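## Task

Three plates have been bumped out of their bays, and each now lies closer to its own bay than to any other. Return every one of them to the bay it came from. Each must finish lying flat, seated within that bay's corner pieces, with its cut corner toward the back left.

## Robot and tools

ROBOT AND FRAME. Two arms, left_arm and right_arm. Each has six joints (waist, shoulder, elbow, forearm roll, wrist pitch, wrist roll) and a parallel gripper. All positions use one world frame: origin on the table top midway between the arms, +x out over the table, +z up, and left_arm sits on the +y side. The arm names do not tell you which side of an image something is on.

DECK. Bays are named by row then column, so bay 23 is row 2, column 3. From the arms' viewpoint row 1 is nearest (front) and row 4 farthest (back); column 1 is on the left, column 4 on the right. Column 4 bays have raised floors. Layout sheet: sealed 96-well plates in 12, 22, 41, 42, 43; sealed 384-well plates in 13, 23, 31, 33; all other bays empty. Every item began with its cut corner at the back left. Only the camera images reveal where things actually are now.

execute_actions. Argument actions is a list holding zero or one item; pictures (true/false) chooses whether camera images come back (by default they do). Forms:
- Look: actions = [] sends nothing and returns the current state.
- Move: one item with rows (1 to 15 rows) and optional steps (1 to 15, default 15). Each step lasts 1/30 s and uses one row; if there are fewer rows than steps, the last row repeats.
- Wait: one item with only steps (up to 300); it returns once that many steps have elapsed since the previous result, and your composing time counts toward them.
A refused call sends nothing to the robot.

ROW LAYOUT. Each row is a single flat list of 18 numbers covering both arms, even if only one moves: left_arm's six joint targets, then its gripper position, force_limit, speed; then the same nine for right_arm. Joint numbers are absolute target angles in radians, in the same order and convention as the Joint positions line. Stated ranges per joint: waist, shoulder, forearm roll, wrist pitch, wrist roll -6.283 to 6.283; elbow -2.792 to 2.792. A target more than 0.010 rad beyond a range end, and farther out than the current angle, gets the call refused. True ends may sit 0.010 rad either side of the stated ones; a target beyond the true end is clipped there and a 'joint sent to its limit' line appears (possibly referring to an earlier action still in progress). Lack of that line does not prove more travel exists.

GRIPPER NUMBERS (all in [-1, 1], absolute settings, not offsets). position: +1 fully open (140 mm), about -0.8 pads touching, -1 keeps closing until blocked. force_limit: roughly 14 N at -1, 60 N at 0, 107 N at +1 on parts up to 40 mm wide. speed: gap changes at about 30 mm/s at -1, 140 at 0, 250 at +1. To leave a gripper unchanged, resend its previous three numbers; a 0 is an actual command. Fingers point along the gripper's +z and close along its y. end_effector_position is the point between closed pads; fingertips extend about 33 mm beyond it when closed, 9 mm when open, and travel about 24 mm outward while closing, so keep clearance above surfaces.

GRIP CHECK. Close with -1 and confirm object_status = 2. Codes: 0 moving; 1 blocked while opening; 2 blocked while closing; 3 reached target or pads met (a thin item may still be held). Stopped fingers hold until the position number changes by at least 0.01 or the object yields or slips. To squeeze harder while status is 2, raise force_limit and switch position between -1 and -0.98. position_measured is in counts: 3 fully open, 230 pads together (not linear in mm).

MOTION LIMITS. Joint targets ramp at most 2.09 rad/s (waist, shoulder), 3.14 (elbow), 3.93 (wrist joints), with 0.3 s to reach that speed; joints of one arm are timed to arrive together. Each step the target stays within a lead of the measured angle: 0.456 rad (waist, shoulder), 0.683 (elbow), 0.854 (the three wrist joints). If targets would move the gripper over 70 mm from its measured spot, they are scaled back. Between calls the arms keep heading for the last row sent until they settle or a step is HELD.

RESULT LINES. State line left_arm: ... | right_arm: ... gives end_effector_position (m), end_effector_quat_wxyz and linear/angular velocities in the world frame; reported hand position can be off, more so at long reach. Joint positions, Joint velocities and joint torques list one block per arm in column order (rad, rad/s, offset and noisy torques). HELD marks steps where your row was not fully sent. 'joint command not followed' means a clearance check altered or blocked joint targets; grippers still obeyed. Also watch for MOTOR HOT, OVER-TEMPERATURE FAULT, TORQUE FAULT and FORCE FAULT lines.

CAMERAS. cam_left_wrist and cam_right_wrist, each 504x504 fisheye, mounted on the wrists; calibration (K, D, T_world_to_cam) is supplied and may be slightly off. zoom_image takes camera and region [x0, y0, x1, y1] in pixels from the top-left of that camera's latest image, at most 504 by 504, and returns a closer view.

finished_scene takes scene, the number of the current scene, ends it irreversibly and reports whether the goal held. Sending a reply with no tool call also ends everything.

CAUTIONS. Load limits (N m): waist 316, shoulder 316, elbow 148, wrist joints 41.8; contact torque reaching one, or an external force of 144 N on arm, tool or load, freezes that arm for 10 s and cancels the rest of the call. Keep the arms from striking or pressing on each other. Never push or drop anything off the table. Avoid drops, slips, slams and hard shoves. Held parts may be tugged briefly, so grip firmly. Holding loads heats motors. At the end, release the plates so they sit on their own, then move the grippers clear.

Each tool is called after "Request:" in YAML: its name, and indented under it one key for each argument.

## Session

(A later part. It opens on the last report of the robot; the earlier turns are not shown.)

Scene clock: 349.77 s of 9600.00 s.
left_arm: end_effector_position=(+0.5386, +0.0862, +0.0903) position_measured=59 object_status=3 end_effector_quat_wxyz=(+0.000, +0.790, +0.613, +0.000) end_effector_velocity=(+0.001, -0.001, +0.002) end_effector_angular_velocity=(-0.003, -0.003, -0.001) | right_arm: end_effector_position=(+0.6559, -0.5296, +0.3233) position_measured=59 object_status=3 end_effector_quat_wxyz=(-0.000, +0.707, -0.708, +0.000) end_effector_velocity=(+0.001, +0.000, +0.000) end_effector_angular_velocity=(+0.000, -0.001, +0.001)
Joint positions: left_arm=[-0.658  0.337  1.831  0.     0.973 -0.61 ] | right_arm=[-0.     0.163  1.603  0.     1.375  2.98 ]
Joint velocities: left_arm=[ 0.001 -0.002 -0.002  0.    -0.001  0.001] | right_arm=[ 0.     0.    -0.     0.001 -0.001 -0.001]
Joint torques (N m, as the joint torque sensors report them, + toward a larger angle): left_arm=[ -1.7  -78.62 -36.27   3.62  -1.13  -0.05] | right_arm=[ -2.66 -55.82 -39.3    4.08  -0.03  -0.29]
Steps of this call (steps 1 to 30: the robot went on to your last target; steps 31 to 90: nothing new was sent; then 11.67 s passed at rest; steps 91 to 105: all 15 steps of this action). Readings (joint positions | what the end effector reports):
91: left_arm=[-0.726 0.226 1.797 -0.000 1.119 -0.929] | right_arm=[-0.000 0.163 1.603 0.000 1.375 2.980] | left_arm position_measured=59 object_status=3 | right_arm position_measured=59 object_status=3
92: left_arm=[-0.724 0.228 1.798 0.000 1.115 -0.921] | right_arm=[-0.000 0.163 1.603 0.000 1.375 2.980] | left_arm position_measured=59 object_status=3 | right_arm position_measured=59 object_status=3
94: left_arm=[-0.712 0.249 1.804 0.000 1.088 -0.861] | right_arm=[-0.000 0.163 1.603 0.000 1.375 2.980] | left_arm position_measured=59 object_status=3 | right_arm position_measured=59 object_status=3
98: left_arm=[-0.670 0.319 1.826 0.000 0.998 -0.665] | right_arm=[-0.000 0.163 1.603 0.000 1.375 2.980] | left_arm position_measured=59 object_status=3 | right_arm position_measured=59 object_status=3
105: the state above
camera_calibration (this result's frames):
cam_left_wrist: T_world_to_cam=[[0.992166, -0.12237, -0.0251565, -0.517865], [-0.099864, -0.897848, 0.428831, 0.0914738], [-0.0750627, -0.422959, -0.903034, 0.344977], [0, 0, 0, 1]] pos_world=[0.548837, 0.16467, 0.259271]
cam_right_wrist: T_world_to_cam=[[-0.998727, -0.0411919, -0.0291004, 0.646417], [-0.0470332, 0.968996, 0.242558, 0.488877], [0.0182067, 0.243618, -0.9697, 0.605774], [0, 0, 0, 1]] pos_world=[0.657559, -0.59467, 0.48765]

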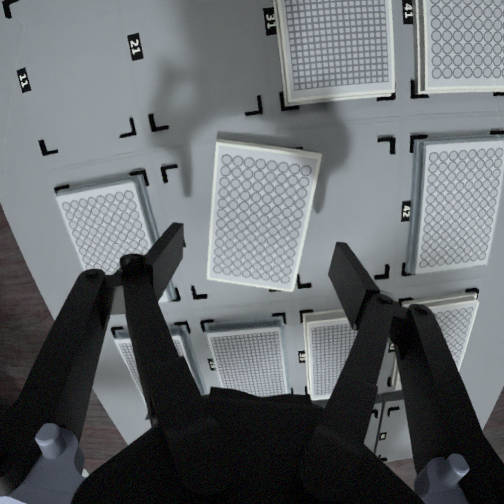

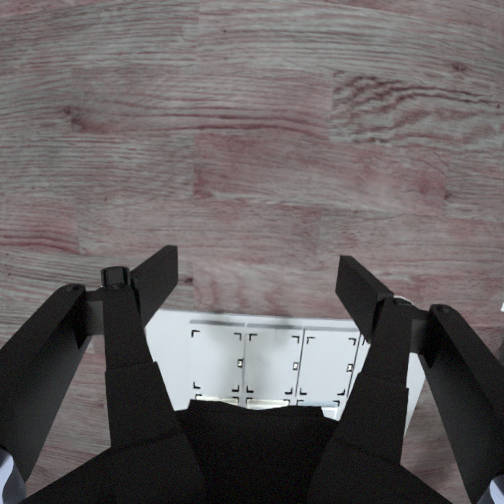

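Same image as for 41. Check cut corner.

Request:
zoom_image:
  camera: "cam_left_wrist"
  region: [190,125,340,305]

Request:
execute_actions:
  actions:
    - {"rows":[[-0.658,0.361,1.849,0,0.9316,-0.610,0.55,0,0,0.0,0.163,1.603,0,1.375,2.98,0.55,0,0],[-0.658,0.361,1.849,0,0.9316,-0.610,0.55,0,0,0.0,0.163,1.603,0,1.375,2.98,0.55,0,0],[-0.658,0.361,1.849,0,0.9316,-0.610,0.55,0,0,0.0,0.163,1.603,0,1.375,2.98,0.55,0,0],[-0.658,0.375,1.859,0,0.9076,-0.610,0.55,0,0,0.0,0.163,1.603,0,1.375,2.98,0.55,0,0],[-0.658,0.375,1.859,0,0.9076,-0.610,0.55,0,0,0.0,0.163,1.603,0,1.375,2.98,0.55,0,0],[-0.658,0.3845,1.8663,0,0.8908,-0.610,0.55,0,0,0.0,0.163,1.603,0,1.375,2.98,0.55,0,0]],"steps":12}

Region (190, 125, 340, 305) of cam_left_wrist's 504x504 image, scaled by 2.800, with more detail than that image has.

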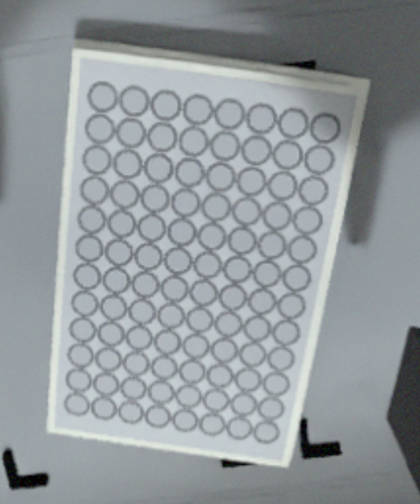

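Scene clock: 357.90 s of 9600.00 s.
left_arm: end_effector_position=(+0.5387, +0.0862, +0.0433) position_measured=59 object_status=3 end_effector_quat_wxyz=(+0.000, +0.790, +0.613, +0.000) end_effector_velocity=(+0.000, -0.000, -0.001) end_effector_angular_velocity=(-0.001, -0.000, -0.001) | right_arm: end_effector_position=(+0.6559, -0.5296, +0.3233) position_measured=59 object_status=3 end_effector_quat_wxyz=(-0.000, +0.707, -0.708, +0.000) end_effector_velocity=(+0.000, +0.000, +0.000) end_effector_angular_velocity=(+0.002, -0.001, -0.000)
Joint positions: left_arm=[-0.658  0.384  1.866  0.     0.891 -0.61 ] | right_arm=[-0.     0.163  1.603 -0.     1.375  2.98 ]
Joint velocities: left_arm=[ 0.     0.001  0.001 -0.    -0.002  0.001] | right_arm=[-0.    -0.    -0.     0.002 -0.    -0.   ]
Joint torques (N m, as the joint torque sensors report them, + toward a larger angle): left_arm=[ -1.06 -75.5  -33.86   2.95  -0.34   0.37] | right_arm=[ -2.31 -55.08 -39.2    4.16  -0.02  -0.36]
Steps of this call (steps 1 to 15: the robot went on to your last target; steps 16 to 90: nothing new was sent; then 4.73 s passed at rest; steps 91 to 102: all 12 steps of this action). Readings (joint positions | what the end effector reports):
91: left_arm=[-0.658 0.338 1.832 -0.000 0.972 -0.610] | right_arm=[-0.000 0.163 1.603 -0.000 1.375 2.980] | left_arm position_measured=59 object_status=3 | right_arm position_measured=59 object_status=3
92: left_arm=[-0.658 0.342 1.835 -0.000 0.964 -0.610] | right_arm=[-0.000 0.163 1.603 -0.000 1.375 2.980] | left_arm position_measured=59 object_status=3 | right_arm position_measured=59 object_status=3
94: left_arm=[-0.658 0.359 1.848 -0.000 0.936 -0.610] | right_arm=[-0.000 0.163 1.603 -0.000 1.375 2.980] | left_arm position_measured=59 object_status=3 | right_arm position_measured=59 object_status=3
98: left_arm=[-0.658 0.382 1.865 -0.000 0.895 -0.610] | right_arm=[-0.000 0.163 1.603 -0.000 1.375 2.980] | left_arm position_measured=59 object_status=3 | right_arm position_measured=59 object_status=3
102: the state above
camera_calibration (this result's frames):
cam_left_wrist: T_world_to_cam=[[0.99217, -0.122346, -0.0250927, -0.519152], [-0.0998641, -0.897819, 0.428891, 0.111619], [-0.0750017, -0.423027, -0.903008, 0.302607], [0, 0, 0, 1]] pos_world=[0.548929, 0.164709, 0.212358]
cam_right_wrist: T_world_to_cam=[[-0.998727, -0.0412007, -0.0290923, 0.646407], [-0.0470391, 0.969005, 0.242521, 0.48891], [0.0181986, 0.243581, -0.96971, 0.605766], [0, 0, 0, 1]] pos_world=[0.657558, -0.594677, 0.487652]

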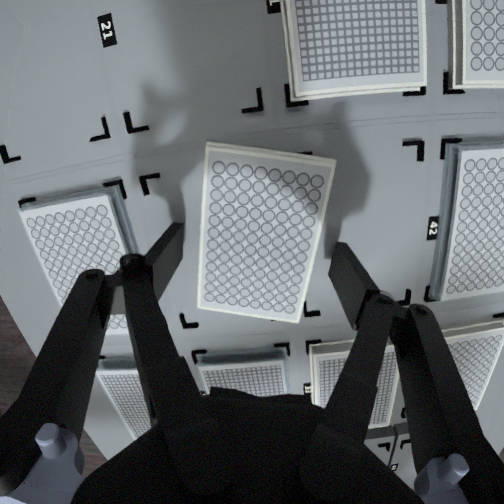

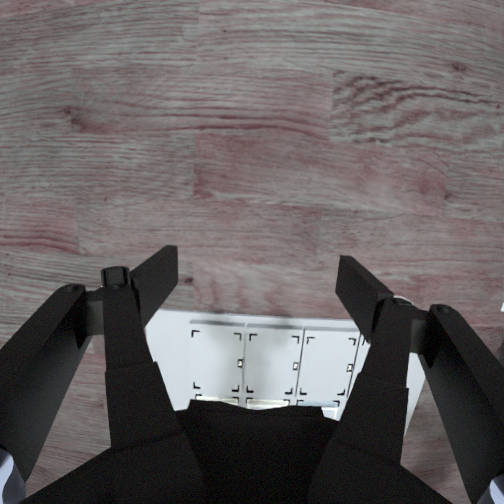

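Request:
execute_actions:
  actions:
    - {"rows":[[-0.658,0.3845,1.8663,0,0.8908,-0.610,-1,0,0,0.0,0.163,1.603,0,1.375,2.98,0.55,0,0],[-0.658,0.3845,1.8663,0,0.8908,-0.610,-1,0,0,0.0,0.163,1.603,0,1.375,2.98,0.55,0,0],[-0.658,0.3845,1.8663,0,0.8908,-0.610,-1,0,0,0.0,0.163,1.603,0,1.375,2.98,0.55,0,0],[-0.658,0.3845,1.8663,0,0.8908,-0.610,-1,0,0,0.0,0.163,1.603,0,1.375,2.98,0.55,0,0],[-0.658,0.3845,1.8663,0,0.8908,-0.610,-1,0,0,0.0,0.163,1.603,0,1.375,2.98,0.55,0,0],[-0.658,0.3845,1.8663,0,0.8908,-0.610,-1,0,0,0.0,0.163,1.603,0,1.375,2.98,0.55,0,0],[-0.658,0.3845,1.8663,0,0.8908,-0.610,-1,0,0,0.0,0.163,1.603,0,1.375,2.98,0.55,0,0],[-0.658,0.3845,1.8663,0,0.8908,-0.610,-1,0,0,0.0,0.163,1.603,0,1.375,2.98,0.55,0,0],[-0.658,0.3845,1.8663,0,0.8908,-0.610,-1,0,0,0.0,0.163,1.603,0,1.375,2.98,0.55,0,0],[-0.658,0.375,1.859,0,0.9076,-0.610,-1,0,0,0.0,0.163,1.603,0,1.375,2.98,0.55,0,0],[-0.658,0.3575,1.8465,0,0.9376,-0.610,-1,0,0,0.0,0.163,1.603,0,1.375,2.98,0.55,0,0]],"steps":15}

Request:
zoom_image:
  camera: "cam_left_wrist"
  region: [290,130,360,200]

Scene clock: 368.50 s of 9600.00 s.
left_arm: end_effector_position=(+0.5390, +0.0858, +0.0697) position_measured=108 object_status=0 end_effector_quat_wxyz=(+0.000, +0.790, +0.613, +0.000) end_effector_velocity=(-0.005, +0.006, +0.006) end_effector_angular_velocity=(+0.016, +0.013, -0.000) | right_arm: end_effector_position=(+0.6559, -0.5296, +0.3233) position_measured=59 object_status=3 end_effector_quat_wxyz=(-0.000, +0.707, -0.708, +0.000) end_effector_velocity=(+0.000, +0.000, -0.000) end_effector_angular_velocity=(+0.002, -0.000, -0.000)
Joint positions: left_arm=[-0.658  0.358  1.847  0.     0.937 -0.61 ] | right_arm=[-0.     0.163  1.603 -0.     1.375  2.98 ]
Joint velocities: left_arm=[ 0.    -0.008 -0.002  0.001  0.031 -0.   ] | right_arm=[-0.     0.     0.     0.002 -0.    -0.   ]
Joint torques (N m, as the joint torque sensors report them, + toward a larger angle): left_arm=[ -3.25 -55.65 -27.3    2.68  -0.3    0.16] | right_arm=[ -2.09 -55.63 -39.41   4.26   0.06  -0.32]
Steps of this call (steps 1 to 15: the robot went on to your last target; steps 16 to 90: nothing new was sent; then 7.10 s passed at rest; steps 91 to 105: all 15 steps of this action). Readings (joint positions | what the end effector reports):
91: left_arm=[-0.658 0.385 1.866 0.000 0.891 -0.610] | right_arm=[-0.000 0.163 1.603 -0.000 1.375 2.980] | left_arm position_measured=59 object_status=0 | right_arm position_measured=59 object_status=3
92: left_arm=[-0.658 0.385 1.866 0.000 0.891 -0.610] | right_arm=[-0.000 0.163 1.603 -0.000 1.375 2.980] | left_arm position_measured=63 object_status=0 | right_arm position_measured=59 object_status=3
94: left_arm=[-0.658 0.385 1.866 0.000 0.891 -0.610] | right_arm=[-0.000 0.163 1.603 -0.000 1.375 2.980] | left_arm position_measured=78 object_status=0 | right_arm position_measured=59 object_status=3
98: left_arm=[-0.658 0.385 1.866 0.000 0.891 -0.610] | right_arm=[-0.000 0.163 1.603 -0.000 1.375 2.980] | left_arm position_measured=108 object_status=0 | right_arm position_measured=59 object_status=3
105: the state above
camera_calibration (this result's frames):
cam_left_wrist: T_world_to_cam=[[0.992164, -0.122458, -0.0247818, -0.518824], [-0.100076, -0.897671, 0.429151, 0.100028], [-0.074799, -0.423309, -0.902893, 0.326182], [0, 0, 0, 1]] pos_world=[0.549167, 0.164333, 0.238723]
cam_right_wrist: T_world_to_cam=[[-0.998727, -0.0412006, -0.0290923, 0.646407], [-0.0470389, 0.969005, 0.242521, 0.48891], [0.0181986, 0.243581, -0.96971, 0.605766], [0, 0, 0, 1]] pos_world=[0.657558, -0.594677, 0.487652]

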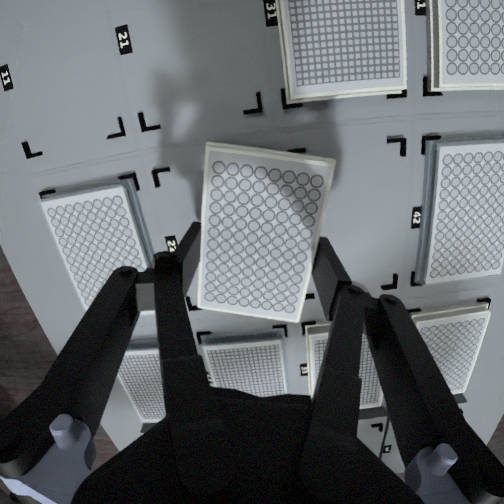

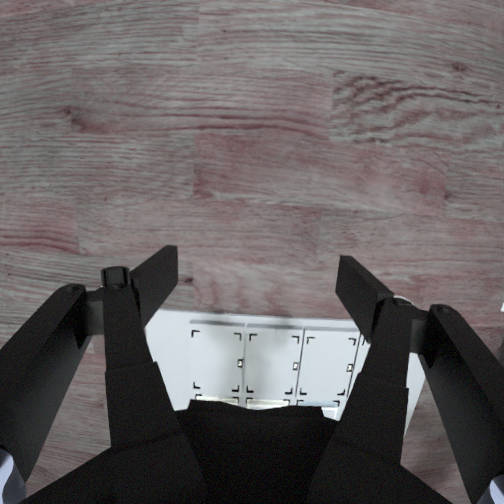

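Region (290, 130, 360, 200) of cam_left_wrist's 504x504 image, scaled by 7.200, with more detail than that image has.

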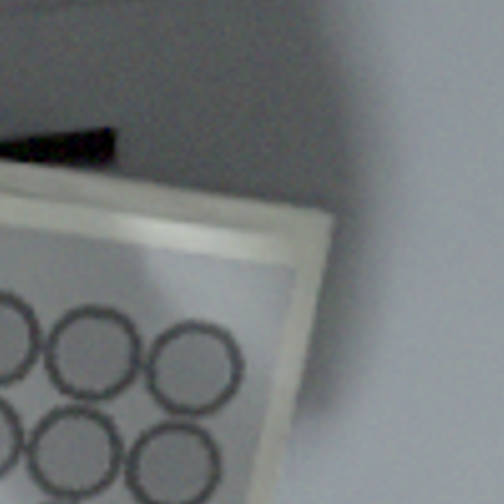

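Request:
execute_actions:
  actions:
    - {"rows":[[-0.705,0.3324,1.8717,0,0.9375,-0.908,-1,0,0,0.0,0.163,1.603,0,1.375,2.98,0.55,0,0],[-0.705,0.3324,1.8717,0,0.9375,-0.908,-1,0,0,0.0,0.163,1.603,0,1.375,2.98,0.55,0,0],[-0.705,0.3324,1.8717,0,0.9375,-0.908,-1,0,0,0.0,0.163,1.603,0,1.375,2.98,0.55,0,0],[-0.705,0.3324,1.8717,0,0.9375,-0.908,-1,0,0,0.0,0.163,1.603,0,1.375,2.98,0.55,0,0],[-0.705,0.3324,1.8717,0,0.9375,-0.908,-1,0,0,0.0,0.163,1.603,0,1.375,2.98,0.55,0,0],[-0.705,0.3324,1.8717,0,0.9375,-0.908,-1,0,0,0.0,0.163,1.603,0,1.375,2.98,0.55,0,0],[-0.705,0.3324,1.8717,0,0.9375,-0.908,-1,0,0,0.0,0.163,1.603,0,1.375,2.98,0.55,0,0],[-0.705,0.3324,1.8717,0,0.9375,-0.908,-1,0,0,0.0,0.163,1.603,0,1.375,2.98,0.55,0,0],[-0.705,0.3583,1.8901,0,0.8932,-0.908,-1,0,0,0.0,0.163,1.603,0,1.375,2.98,0.55,0,0]],"steps":15}

Request:
zoom_image:
  camera: "cam_left_wrist"
  region: [170,110,370,350]

Scene clock: 381.23 s of 9600.00 s.
left_arm: end_effector_position=(+0.5066, +0.0764, +0.0502) position_measured=108 object_status=2 end_effector_quat_wxyz=(-0.000, +0.707, +0.707, -0.000) end_effector_velocity=(+0.001, -0.001, -0.001) end_effector_angular_velocity=(-0.003, -0.002, +0.001) | right_arm: end_effector_position=(+0.6559, -0.5296, +0.3233) position_measured=59 object_status=3 end_effector_quat_wxyz=(-0.000, +0.707, -0.708, +0.000) end_effector_velocity=(-0.000, +0.000, -0.000) end_effector_angular_velocity=(-0.000, +0.001, +0.000)
Joint positions: left_arm=[-0.705  0.358  1.89  -0.     0.893 -0.908] | right_arm=[-0.     0.163  1.603 -0.     1.375  2.98 ]
Joint velocities: left_arm=[ 0.     0.002  0.    -0.    -0.006 -0.001] | right_arm=[ 0.     0.    -0.    -0.     0.001  0.   ]
Joint torques (N m, as the joint torque sensors report them, + toward a larger angle): left_arm=[ -1.93 -70.08 -34.82   3.33  -0.24   0.4 ] | right_arm=[ -1.28 -55.66 -39.08   4.12   0.07  -0.31]
Steps of this call (steps 1 to 15: the robot went on to your last target; steps 16 to 90: nothing new was sent; then 9.23 s passed at rest; steps 91 to 105: all 15 steps of this action). Readings (joint positions | what the end effector reports):
91: left_arm=[-0.658 0.357 1.846 0.000 0.938 -0.610] | right_arm=[-0.000 0.163 1.603 -0.000 1.375 2.980] | left_arm position_measured=108 object_status=2 | right_arm position_measured=59 object_status=3
92: left_arm=[-0.659 0.357 1.847 0.000 0.938 -0.619] | right_arm=[-0.000 0.163 1.603 -0.000 1.375 2.980] | left_arm position_measured=108 object_status=2 | right_arm position_measured=59 object_status=3
94: left_arm=[-0.669 0.352 1.852 0.000 0.938 -0.678] | right_arm=[-0.000 0.163 1.603 -0.000 1.375 2.980] | left_arm position_measured=108 object_status=2 | right_arm position_measured=59 object_status=3
98: left_arm=[-0.700 0.335 1.869 -0.000 0.938 -0.876] | right_arm=[-0.000 0.163 1.603 -0.000 1.375 2.980] | left_arm position_measured=108 object_status=2 | right_arm position_measured=59 object_status=3
105: the state above
camera_calibration (this result's frames):
cam_left_wrist: T_world_to_cam=[[0.991465, 0.127878, -0.0253911, -0.507003], [0.126358, -0.894559, 0.428717, -0.018135], [0.0321094, -0.428266, -0.903082, 0.248402], [0, 0, 0, 1]] pos_world=[0.496991, 0.154994, 0.219229]
cam_right_wrist: T_world_to_cam=[[-0.998727, -0.0412005, -0.0290924, 0.646407], [-0.0470389, 0.969005, 0.242521, 0.48891], [0.0181987, 0.243581, -0.96971, 0.605766], [0, 0, 0, 1]] pos_world=[0.657558, -0.594677, 0.487652]

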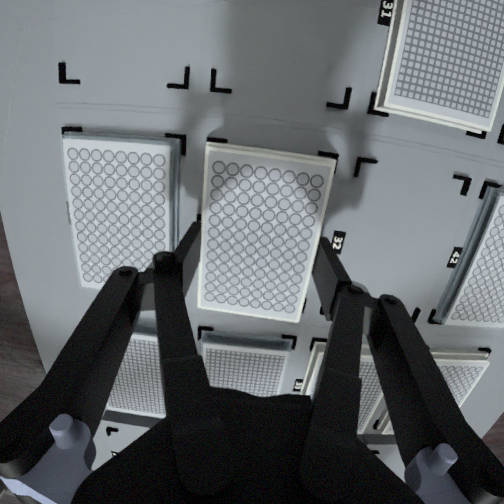

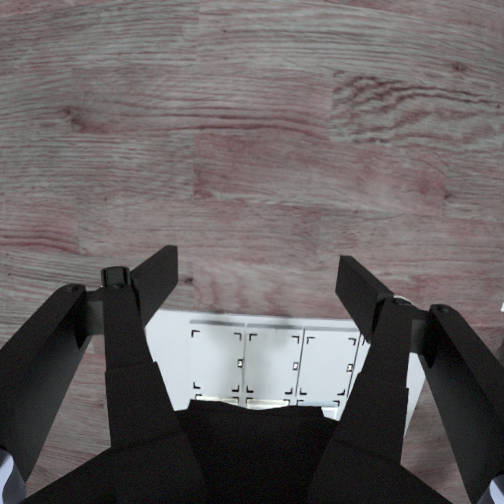

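Region (170, 110, 370, 350) of cam_left_wrist's 504x504 image, scaled by 2.100, with more detail than that image has.

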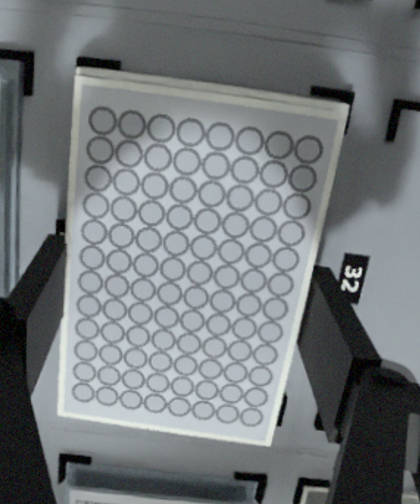

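Request:
execute_actions:
  actions:
    - {"rows":[[-0.705,0.3645,1.8901,0,0.8870,-0.908,-1,0,0,0.0,0.163,1.603,0,1.375,2.98,0.55,0,0]],"steps":10}

Request:
zoom_image:
  camera: "cam_left_wrist"
  region: [170,110,370,350]

Scene clock: 389.00 s of 9600.00 s.
left_arm: end_effector_position=(+0.5075, +0.0752, +0.0461) position_measured=108 object_status=2 end_effector_quat_wxyz=(+0.000, +0.707, +0.707, +0.000) end_effector_velocity=(-0.000, +0.001, +0.000) end_effector_angular_velocity=(-0.000, -0.000, -0.002) | right_arm: end_effector_position=(+0.6559, -0.5296, +0.3233) position_measured=59 object_status=3 end_effector_quat_wxyz=(-0.000, +0.707, -0.708, +0.000) end_effector_velocity=(+0.000, +0.001, +0.000) end_effector_angular_velocity=(+0.003, +0.000, -0.000)
Joint positions: left_arm=[-0.705  0.364  1.89   0.     0.887 -0.908] | right_arm=[-0.     0.163  1.603 -0.     1.375  2.98 ]
Joint velocities: left_arm=[ 0.    -0.001  0.001 -0.    -0.     0.002] | right_arm=[ 0.     0.    -0.     0.003  0.001 -0.   ]
Joint torques (N m, as the joint torque sensors report them, + toward a larger angle): left_arm=[ -0.61 -69.77 -33.19   3.37  -0.49   0.13] | right_arm=[ -1.68 -56.07 -39.41   4.14   0.16  -0.27]
Steps of this call (steps 1 to 15: the robot went on to your last target; steps 16 to 90: nothing new was sent; then 4.43 s passed at rest; steps 91 to 100: all 10 steps of this action). Readings (joint positions | what the end effector reports):
91: left_arm=[-0.705 0.359 1.890 0.000 0.893 -0.908] | right_arm=[-0.000 0.163 1.603 -0.000 1.375 2.980] | left_arm position_measured=108 object_status=2 | right_arm position_measured=59 object_status=3
92: left_arm=[-0.705 0.361 1.890 0.000 0.890 -0.908] | right_arm=[-0.000 0.163 1.603 -0.000 1.375 2.980] | left_arm position_measured=108 object_status=2 | right_arm position_measured=59 object_status=3
94: left_arm=[-0.705 0.364 1.890 0.000 0.887 -0.908] | right_arm=[-0.000 0.163 1.603 -0.000 1.375 2.980] | left_arm position_measured=108 object_status=2 | right_arm position_measured=59 object_status=3
98: left_arm=[-0.705 0.364 1.890 0.000 0.887 -0.908] | right_arm=[-0.000 0.163 1.603 -0.000 1.375 2.980] | left_arm position_measured=108 object_status=2 | right_arm position_measured=59 object_status=3
100: the state above
camera_calibration (this result's frames):
cam_left_wrist: T_world_to_cam=[[0.991482, 0.127795, -0.0251243, -0.507929], [0.126165, -0.894527, 0.42884, -0.017506], [0.0323291, -0.428357, -0.903031, 0.244066], [0, 0, 0, 1]] pos_world=[0.497921, 0.153798, 0.215145]
cam_right_wrist: T_world_to_cam=[[-0.998727, -0.0412006, -0.0290925, 0.646407], [-0.0470389, 0.969005, 0.242521, 0.48891], [0.0181988, 0.243581, -0.96971, 0.605766], [0, 0, 0, 1]] pos_world=[0.657558, -0.594677, 0.487652]

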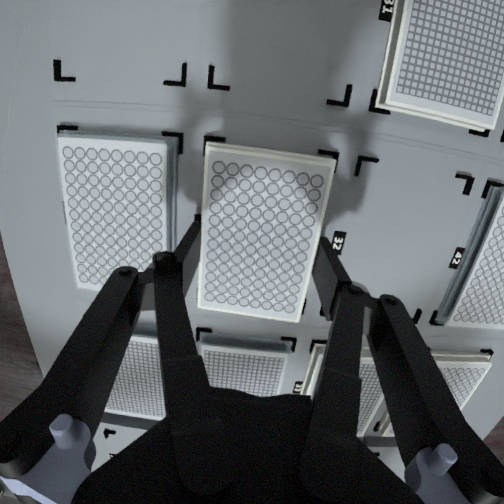

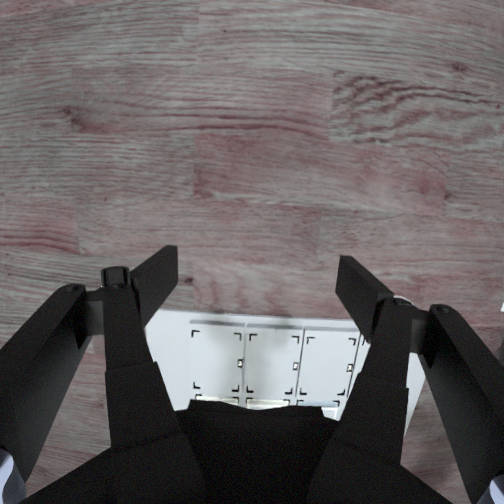

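Region (170, 110, 370, 350) of cam_left_wrist's 504x504 image, scaled by 2.100, with more detail than that image has.

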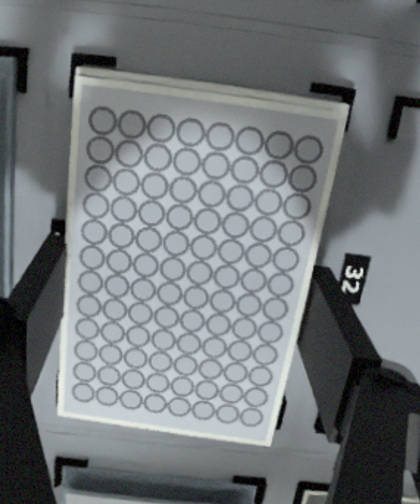

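Request:
execute_actions:
  actions:
    - {"rows":[[-0.705,0.3666,1.8915,0,0.8835,-0.908,-1,0,0,0.0,0.163,1.603,0,1.375,2.98,0.55,0,0],[-0.705,0.3666,1.8915,0,0.8835,-0.908,-1,0,0,0.0,0.163,1.603,0,1.375,2.98,0.55,0,0],[-0.705,0.3666,1.8915,0,0.8835,-0.908,-1,0,0,0.0,0.163,1.603,0,1.375,2.98,0.55,0,0],[-0.705,0.3666,1.8915,0,0.8835,-0.908,-1,0,0,0.0,0.163,1.603,0,1.375,2.98,0.55,0,0],[-0.705,0.3687,1.8929,0,0.8800,-0.908,-1,0,0,0.0,0.163,1.603,0,1.375,2.98,0.55,0,0]],"steps":12}

Request:
zoom_image:
  camera: "cam_left_wrist"
  region: [170,110,370,350]

Scene clock: 400.00 s of 9600.00 s.
left_arm: end_effector_position=(+0.5075, +0.0753, +0.0423) position_measured=108 object_status=2 end_effector_quat_wxyz=(+0.000, +0.707, +0.707, -0.000) end_effector_velocity=(+0.000, +0.000, -0.001) end_effector_angular_velocity=(+0.000, -0.000, -0.000) | right_arm: end_effector_position=(+0.6559, -0.5296, +0.3233) position_measured=59 object_status=3 end_effector_quat_wxyz=(-0.000, +0.707, -0.708, +0.000) end_effector_velocity=(+0.000, -0.000, +0.000) end_effector_angular_velocity=(-0.001, -0.000, -0.000)
Joint positions: left_arm=[-0.705  0.369  1.893 -0.     0.88  -0.908] | right_arm=[-0.     0.163  1.603 -0.     1.375  2.98 ]
Joint velocities: left_arm=[ 0.     0.001  0.     0.    -0.001  0.   ] | right_arm=[ 0.     0.    -0.001 -0.001  0.001  0.001]
Joint torques (N m, as the joint torque sensors report them, + toward a larger angle): left_arm=[ -4.14 -46.96 -17.97   2.4   -2.15   0.09] | right_arm=[ -2.33 -55.99 -39.05   4.1    0.08  -0.42]
Steps of this call (steps 1 to 15: the robot went on to your last target; steps 16 to 90: nothing new was sent; then 7.60 s passed at rest; steps 91 to 102: all 12 steps of this action). Readings (joint positions | what the end effector reports):
91: left_arm=[-0.705 0.365 1.890 -0.000 0.887 -0.908] | right_arm=[-0.000 0.163 1.603 -0.000 1.375 2.980] | left_arm position_measured=108 object_status=2 | right_arm position_measured=59 object_status=3
92: left_arm=[-0.705 0.366 1.891 -0.000 0.885 -0.908] | right_arm=[-0.000 0.163 1.603 -0.000 1.375 2.980] | left_arm position_measured=108 object_status=2 | right_arm position_measured=59 object_status=3
94: left_arm=[-0.705 0.366 1.891 -0.000 0.884 -0.908] | right_arm=[-0.000 0.163 1.603 -0.000 1.375 2.980] | left_arm position_measured=108 object_status=2 | right_arm position_measured=59 object_status=3
98: left_arm=[-0.705 0.368 1.893 -0.000 0.880 -0.908] | right_arm=[-0.000 0.163 1.603 -0.000 1.375 2.980] | left_arm position_measured=108 object_status=2 | right_arm position_measured=59 object_status=3
102: the state above
camera_calibration (this result's frames):
cam_left_wrist: T_world_to_cam=[[0.991466, 0.127928, -0.025099, -0.508041], [0.126269, -0.894446, 0.428978, -0.0158922], [0.0324287, -0.428486, -0.902966, 0.240559], [0, 0, 0, 1]] pos_world=[0.497911, 0.153854, 0.211283]
cam_right_wrist: T_world_to_cam=[[-0.998727, -0.0412006, -0.0290924, 0.646407], [-0.047039, 0.969005, 0.242521, 0.48891], [0.0181987, 0.243581, -0.96971, 0.605766], [0, 0, 0, 1]] pos_world=[0.657558, -0.594677, 0.487652]

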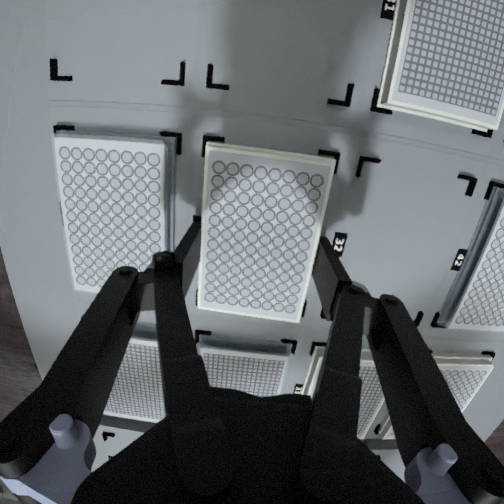

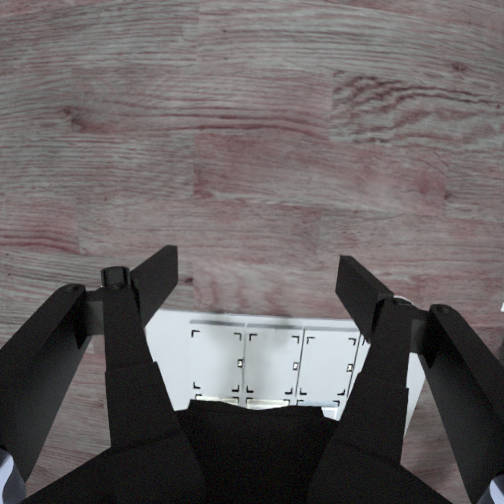

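Region (170, 110, 370, 350) of cam_left_wrist's 504x504 image, scaled by 2.100, with more detail than that image has.

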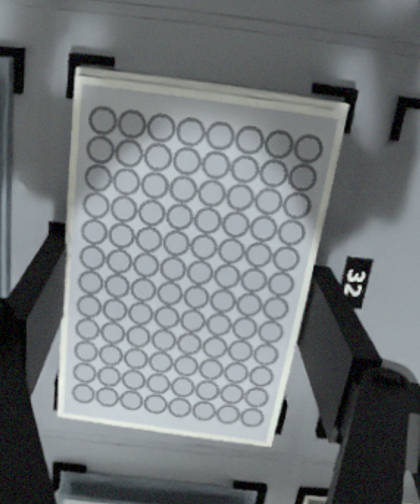

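Request:
execute_actions:
  actions:
    - {"rows":[[-0.705,0.3666,1.8915,0,0.8835,-0.908,-1,0,0,0.0,0.163,1.603,0,1.375,2.98,0.55,0,0],[-0.705,0.3666,1.8915,0,0.8835,-0.908,-1,0,0,0.0,0.163,1.603,0,1.375,2.98,0.55,0,0],[-0.705,0.3666,1.8915,0,0.8835,-0.908,-1,0,0,0.0,0.163,1.603,0,1.375,2.98,0.55,0,0],[-0.705,0.3666,1.8915,0,0.8835,-0.908,0.4,0,0,0.0,0.163,1.603,0,1.375,2.98,0.55,0,0],[-0.705,0.3666,1.8915,0,0.8835,-0.908,0.4,0,0,0.0,0.163,1.603,0,1.375,2.98,0.55,0,0],[-0.705,0.3666,1.8915,0,0.8835,-0.908,0.4,0,0,0.0,0.163,1.603,0,1.375,2.98,0.55,0,0],[-0.705,0.3666,1.8915,0,0.8835,-0.908,0.4,0,0,0.0,0.163,1.603,0,1.375,2.98,0.55,0,0],[-0.705,0.3666,1.8915,0,0.8835,-0.908,0.4,0,0,0.0,0.163,1.603,0,1.375,2.98,0.55,0,0],[-0.705,0.3666,1.8915,0,0.8835,-0.908,0.4,0,0,0.0,0.163,1.603,0,1.375,2.98,0.55,0,0],[-0.705,0.3666,1.8915,0,0.8835,-0.908,0.4,0,0,0.0,0.163,1.603,0,1.375,2.98,0.55,0,0],[-0.705,0.285,1.836,0,1.0206,-0.908,0.4,0,0,0.0,0.163,1.603,0,1.375,2.98,0.55,0,0]],"steps":15}
  pictures: false

Request:
execute_actions:
  actions:
    - {"steps":10}

Request:
zoom_image:
  camera: "cam_left_wrist"
  region: [100,110,400,400]

Scene clock: 416.03 s of 9600.00 s.
left_arm: end_effector_position=(+0.5068, +0.0760, +0.0984) position_measured=78 object_status=0 end_effector_quat_wxyz=(+0.000, +0.707, +0.707, -0.000) end_effector_velocity=(-0.005, +0.011, +0.549) end_effector_angular_velocity=(-0.054, -0.054, -0.006) | right_arm: end_effector_position=(+0.6559, -0.5296, +0.3233) position_measured=59 object_status=3 end_effector_quat_wxyz=(-0.000, +0.707, -0.708, +0.000) end_effector_velocity=(-0.000, +0.000, -0.000) end_effector_angular_velocity=(+0.001, +0.001, +0.000)
Joint positions: left_arm=[-0.705  0.31   1.853 -0.     0.978 -0.908] | right_arm=[-0.     0.163  1.603 -0.     1.375  2.98 ]
Joint velocities: left_arm=[-0.    -0.565 -0.388  0.011  0.878 -0.   ] | right_arm=[ 0. -0.  0.  0.  0. -0.]
Joint torques (N m, as the joint torque sensors report them, + toward a larger angle): left_arm=[ -2.93 -45.18 -22.49   2.15  -0.93   0.06] | right_arm=[ -2.73 -56.06 -39.25   4.15  -0.03  -0.31]
Steps of this call (steps 1 to 15: the robot went on to your last target; steps 16 to 90: nothing new was sent; then 12.53 s passed at rest; steps 91 to 105: all 15 steps of this action). Readings (joint positions | what the end effector reports):
91: left_arm=[-0.705 0.369 1.893 -0.000 0.880 -0.908] | right_arm=[-0.000 0.163 1.603 -0.000 1.375 2.980] | left_arm position_measured=108 object_status=2 | right_arm position_measured=59 object_status=3
92: left_arm=[-0.705 0.368 1.892 0.000 0.881 -0.908] | right_arm=[-0.000 0.163 1.603 -0.000 1.375 2.980] | left_arm position_measured=108 object_status=2 | right_arm position_measured=59 object_status=3
94: left_arm=[-0.705 0.367 1.892 0.000 0.883 -0.908] | right_arm=[-0.000 0.163 1.603 -0.000 1.375 2.980] | left_arm position_measured=108 object_status=0 | right_arm position_measured=59 object_status=3
98: left_arm=[-0.705 0.367 1.892 0.000 0.884 -0.908] | right_arm=[-0.000 0.163 1.603 -0.000 1.375 2.980] | left_arm position_measured=82 object_status=0 | right_arm position_measured=59 object_status=3
105: the state above

Scene clock: 416.37 s of 9600.00 s.
left_arm: end_effector_position=(+0.5053, +0.0781, +0.1227) position_measured=78 object_status=3 end_effector_quat_wxyz=(-0.000, +0.707, +0.707, +0.000) end_effector_velocity=(+0.001, -0.001, +0.002) end_effector_angular_velocity=(-0.002, -0.002, +0.000) | right_arm: end_effector_position=(+0.6559, -0.5296, +0.3233) position_measured=59 object_status=3 end_effector_quat_wxyz=(-0.000, +0.707, -0.708, +0.000) end_effector_velocity=(+0.000, -0.000, +0.000) end_effector_angular_velocity=(+0.000, -0.001, -0.001)
Joint positions: left_arm=[-0.705  0.285  1.836  0.     1.021 -0.908] | right_arm=[-0.     0.163  1.603 -0.     1.375  2.98 ]
Joint velocities: left_arm=[ 0.    -0.001 -0.002  0.     0.001 -0.   ] | right_arm=[-0.001 -0.    -0.001  0.    -0.     0.001]
Joint torques (N m, as the joint torque sensors report them, + toward a larger angle): left_arm=[  0.78 -66.58 -37.16   3.54  -0.52   0.21] | right_arm=[ -2.56 -56.64 -39.01   4.18   0.12  -0.16]
Steps of this call (steps 1 to 10: the robot went on to your last target). Readings (joint positions | what the end effector reports):
1: left_arm=[-0.705 0.295 1.842 0.000 1.003 -0.908] | right_arm=[-0.000 0.163 1.603 -0.000 1.375 2.980] | left_arm position_measured=78 object_status=0 | right_arm position_measured=59 object_status=3
2: left_arm=[-0.705 0.287 1.837 0.000 1.016 -0.908] | right_arm=[-0.000 0.163 1.603 -0.000 1.375 2.980] | left_arm position_measured=78 object_status=3 | right_arm position_measured=59 object_status=3
4: left_arm=[-0.705 0.285 1.836 0.000 1.020 -0.908] | right_arm=[-0.000 0.163 1.603 -0.000 1.375 2.980] | left_arm position_measured=78 object_status=3 | right_arm position_measured=59 object_status=3
8: left_arm=[-0.705 0.285 1.836 0.000 1.021 -0.908] | right_arm=[-0.000 0.163 1.603 -0.000 1.375 2.980] | left_arm position_measured=78 object_status=3 | right_arm position_measured=59 object_status=3
10: the state above
camera_calibration (this result's frames):
cam_left_wrist: T_world_to_cam=[[0.991472, 0.127857, -0.0252229, -0.504136], [0.126266, -0.89455, 0.428762, -0.0475297], [0.0322569, -0.428291, -0.903065, 0.314508], [0, 0, 0, 1]] pos_world=[0.495693, 0.15664, 0.291685]
cam_right_wrist: T_world_to_cam=[[-0.998727, -0.0412005, -0.0290924, 0.646407], [-0.0470389, 0.969005, 0.242521, 0.48891], [0.0181987, 0.243581, -0.96971, 0.605766], [0, 0, 0, 1]] pos_world=[0.657558, -0.594677, 0.487652]

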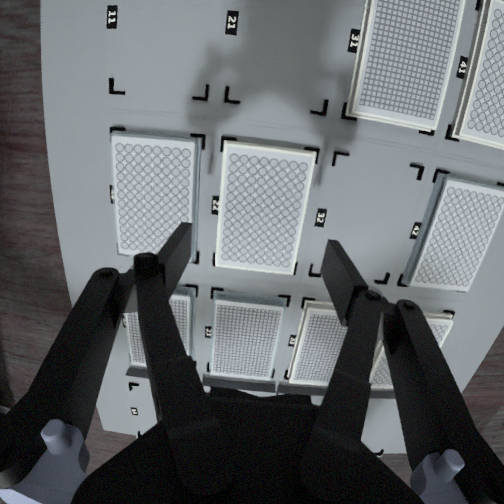

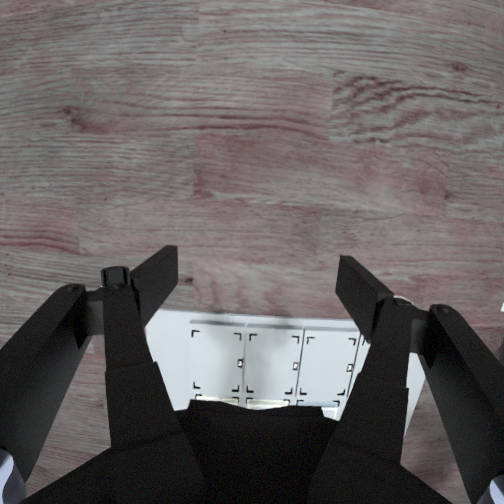

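Region (100, 110, 400, 400) of cam_left_wrist's 504x504 image, scaled by 1.680, with more detail than that image has; it fills the top 487 rows of this view, and the rest is white.

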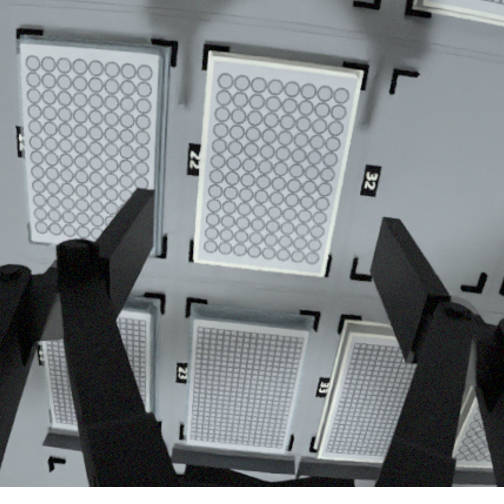

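Request:
zoom_image:
  camera: "cam_left_wrist"
  region: [200,125,340,290]

Region (200, 125, 340, 290) of cam_left_wrist's 504x504 image, scaled by 3.055, with more detail than that image has; it fills the left 428 columns of this view, and the rest is white.

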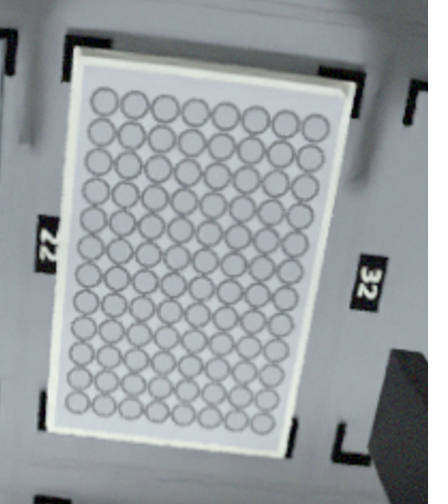

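Request:
finished_scene:
  scene: 1

The scene is finished: the task was done.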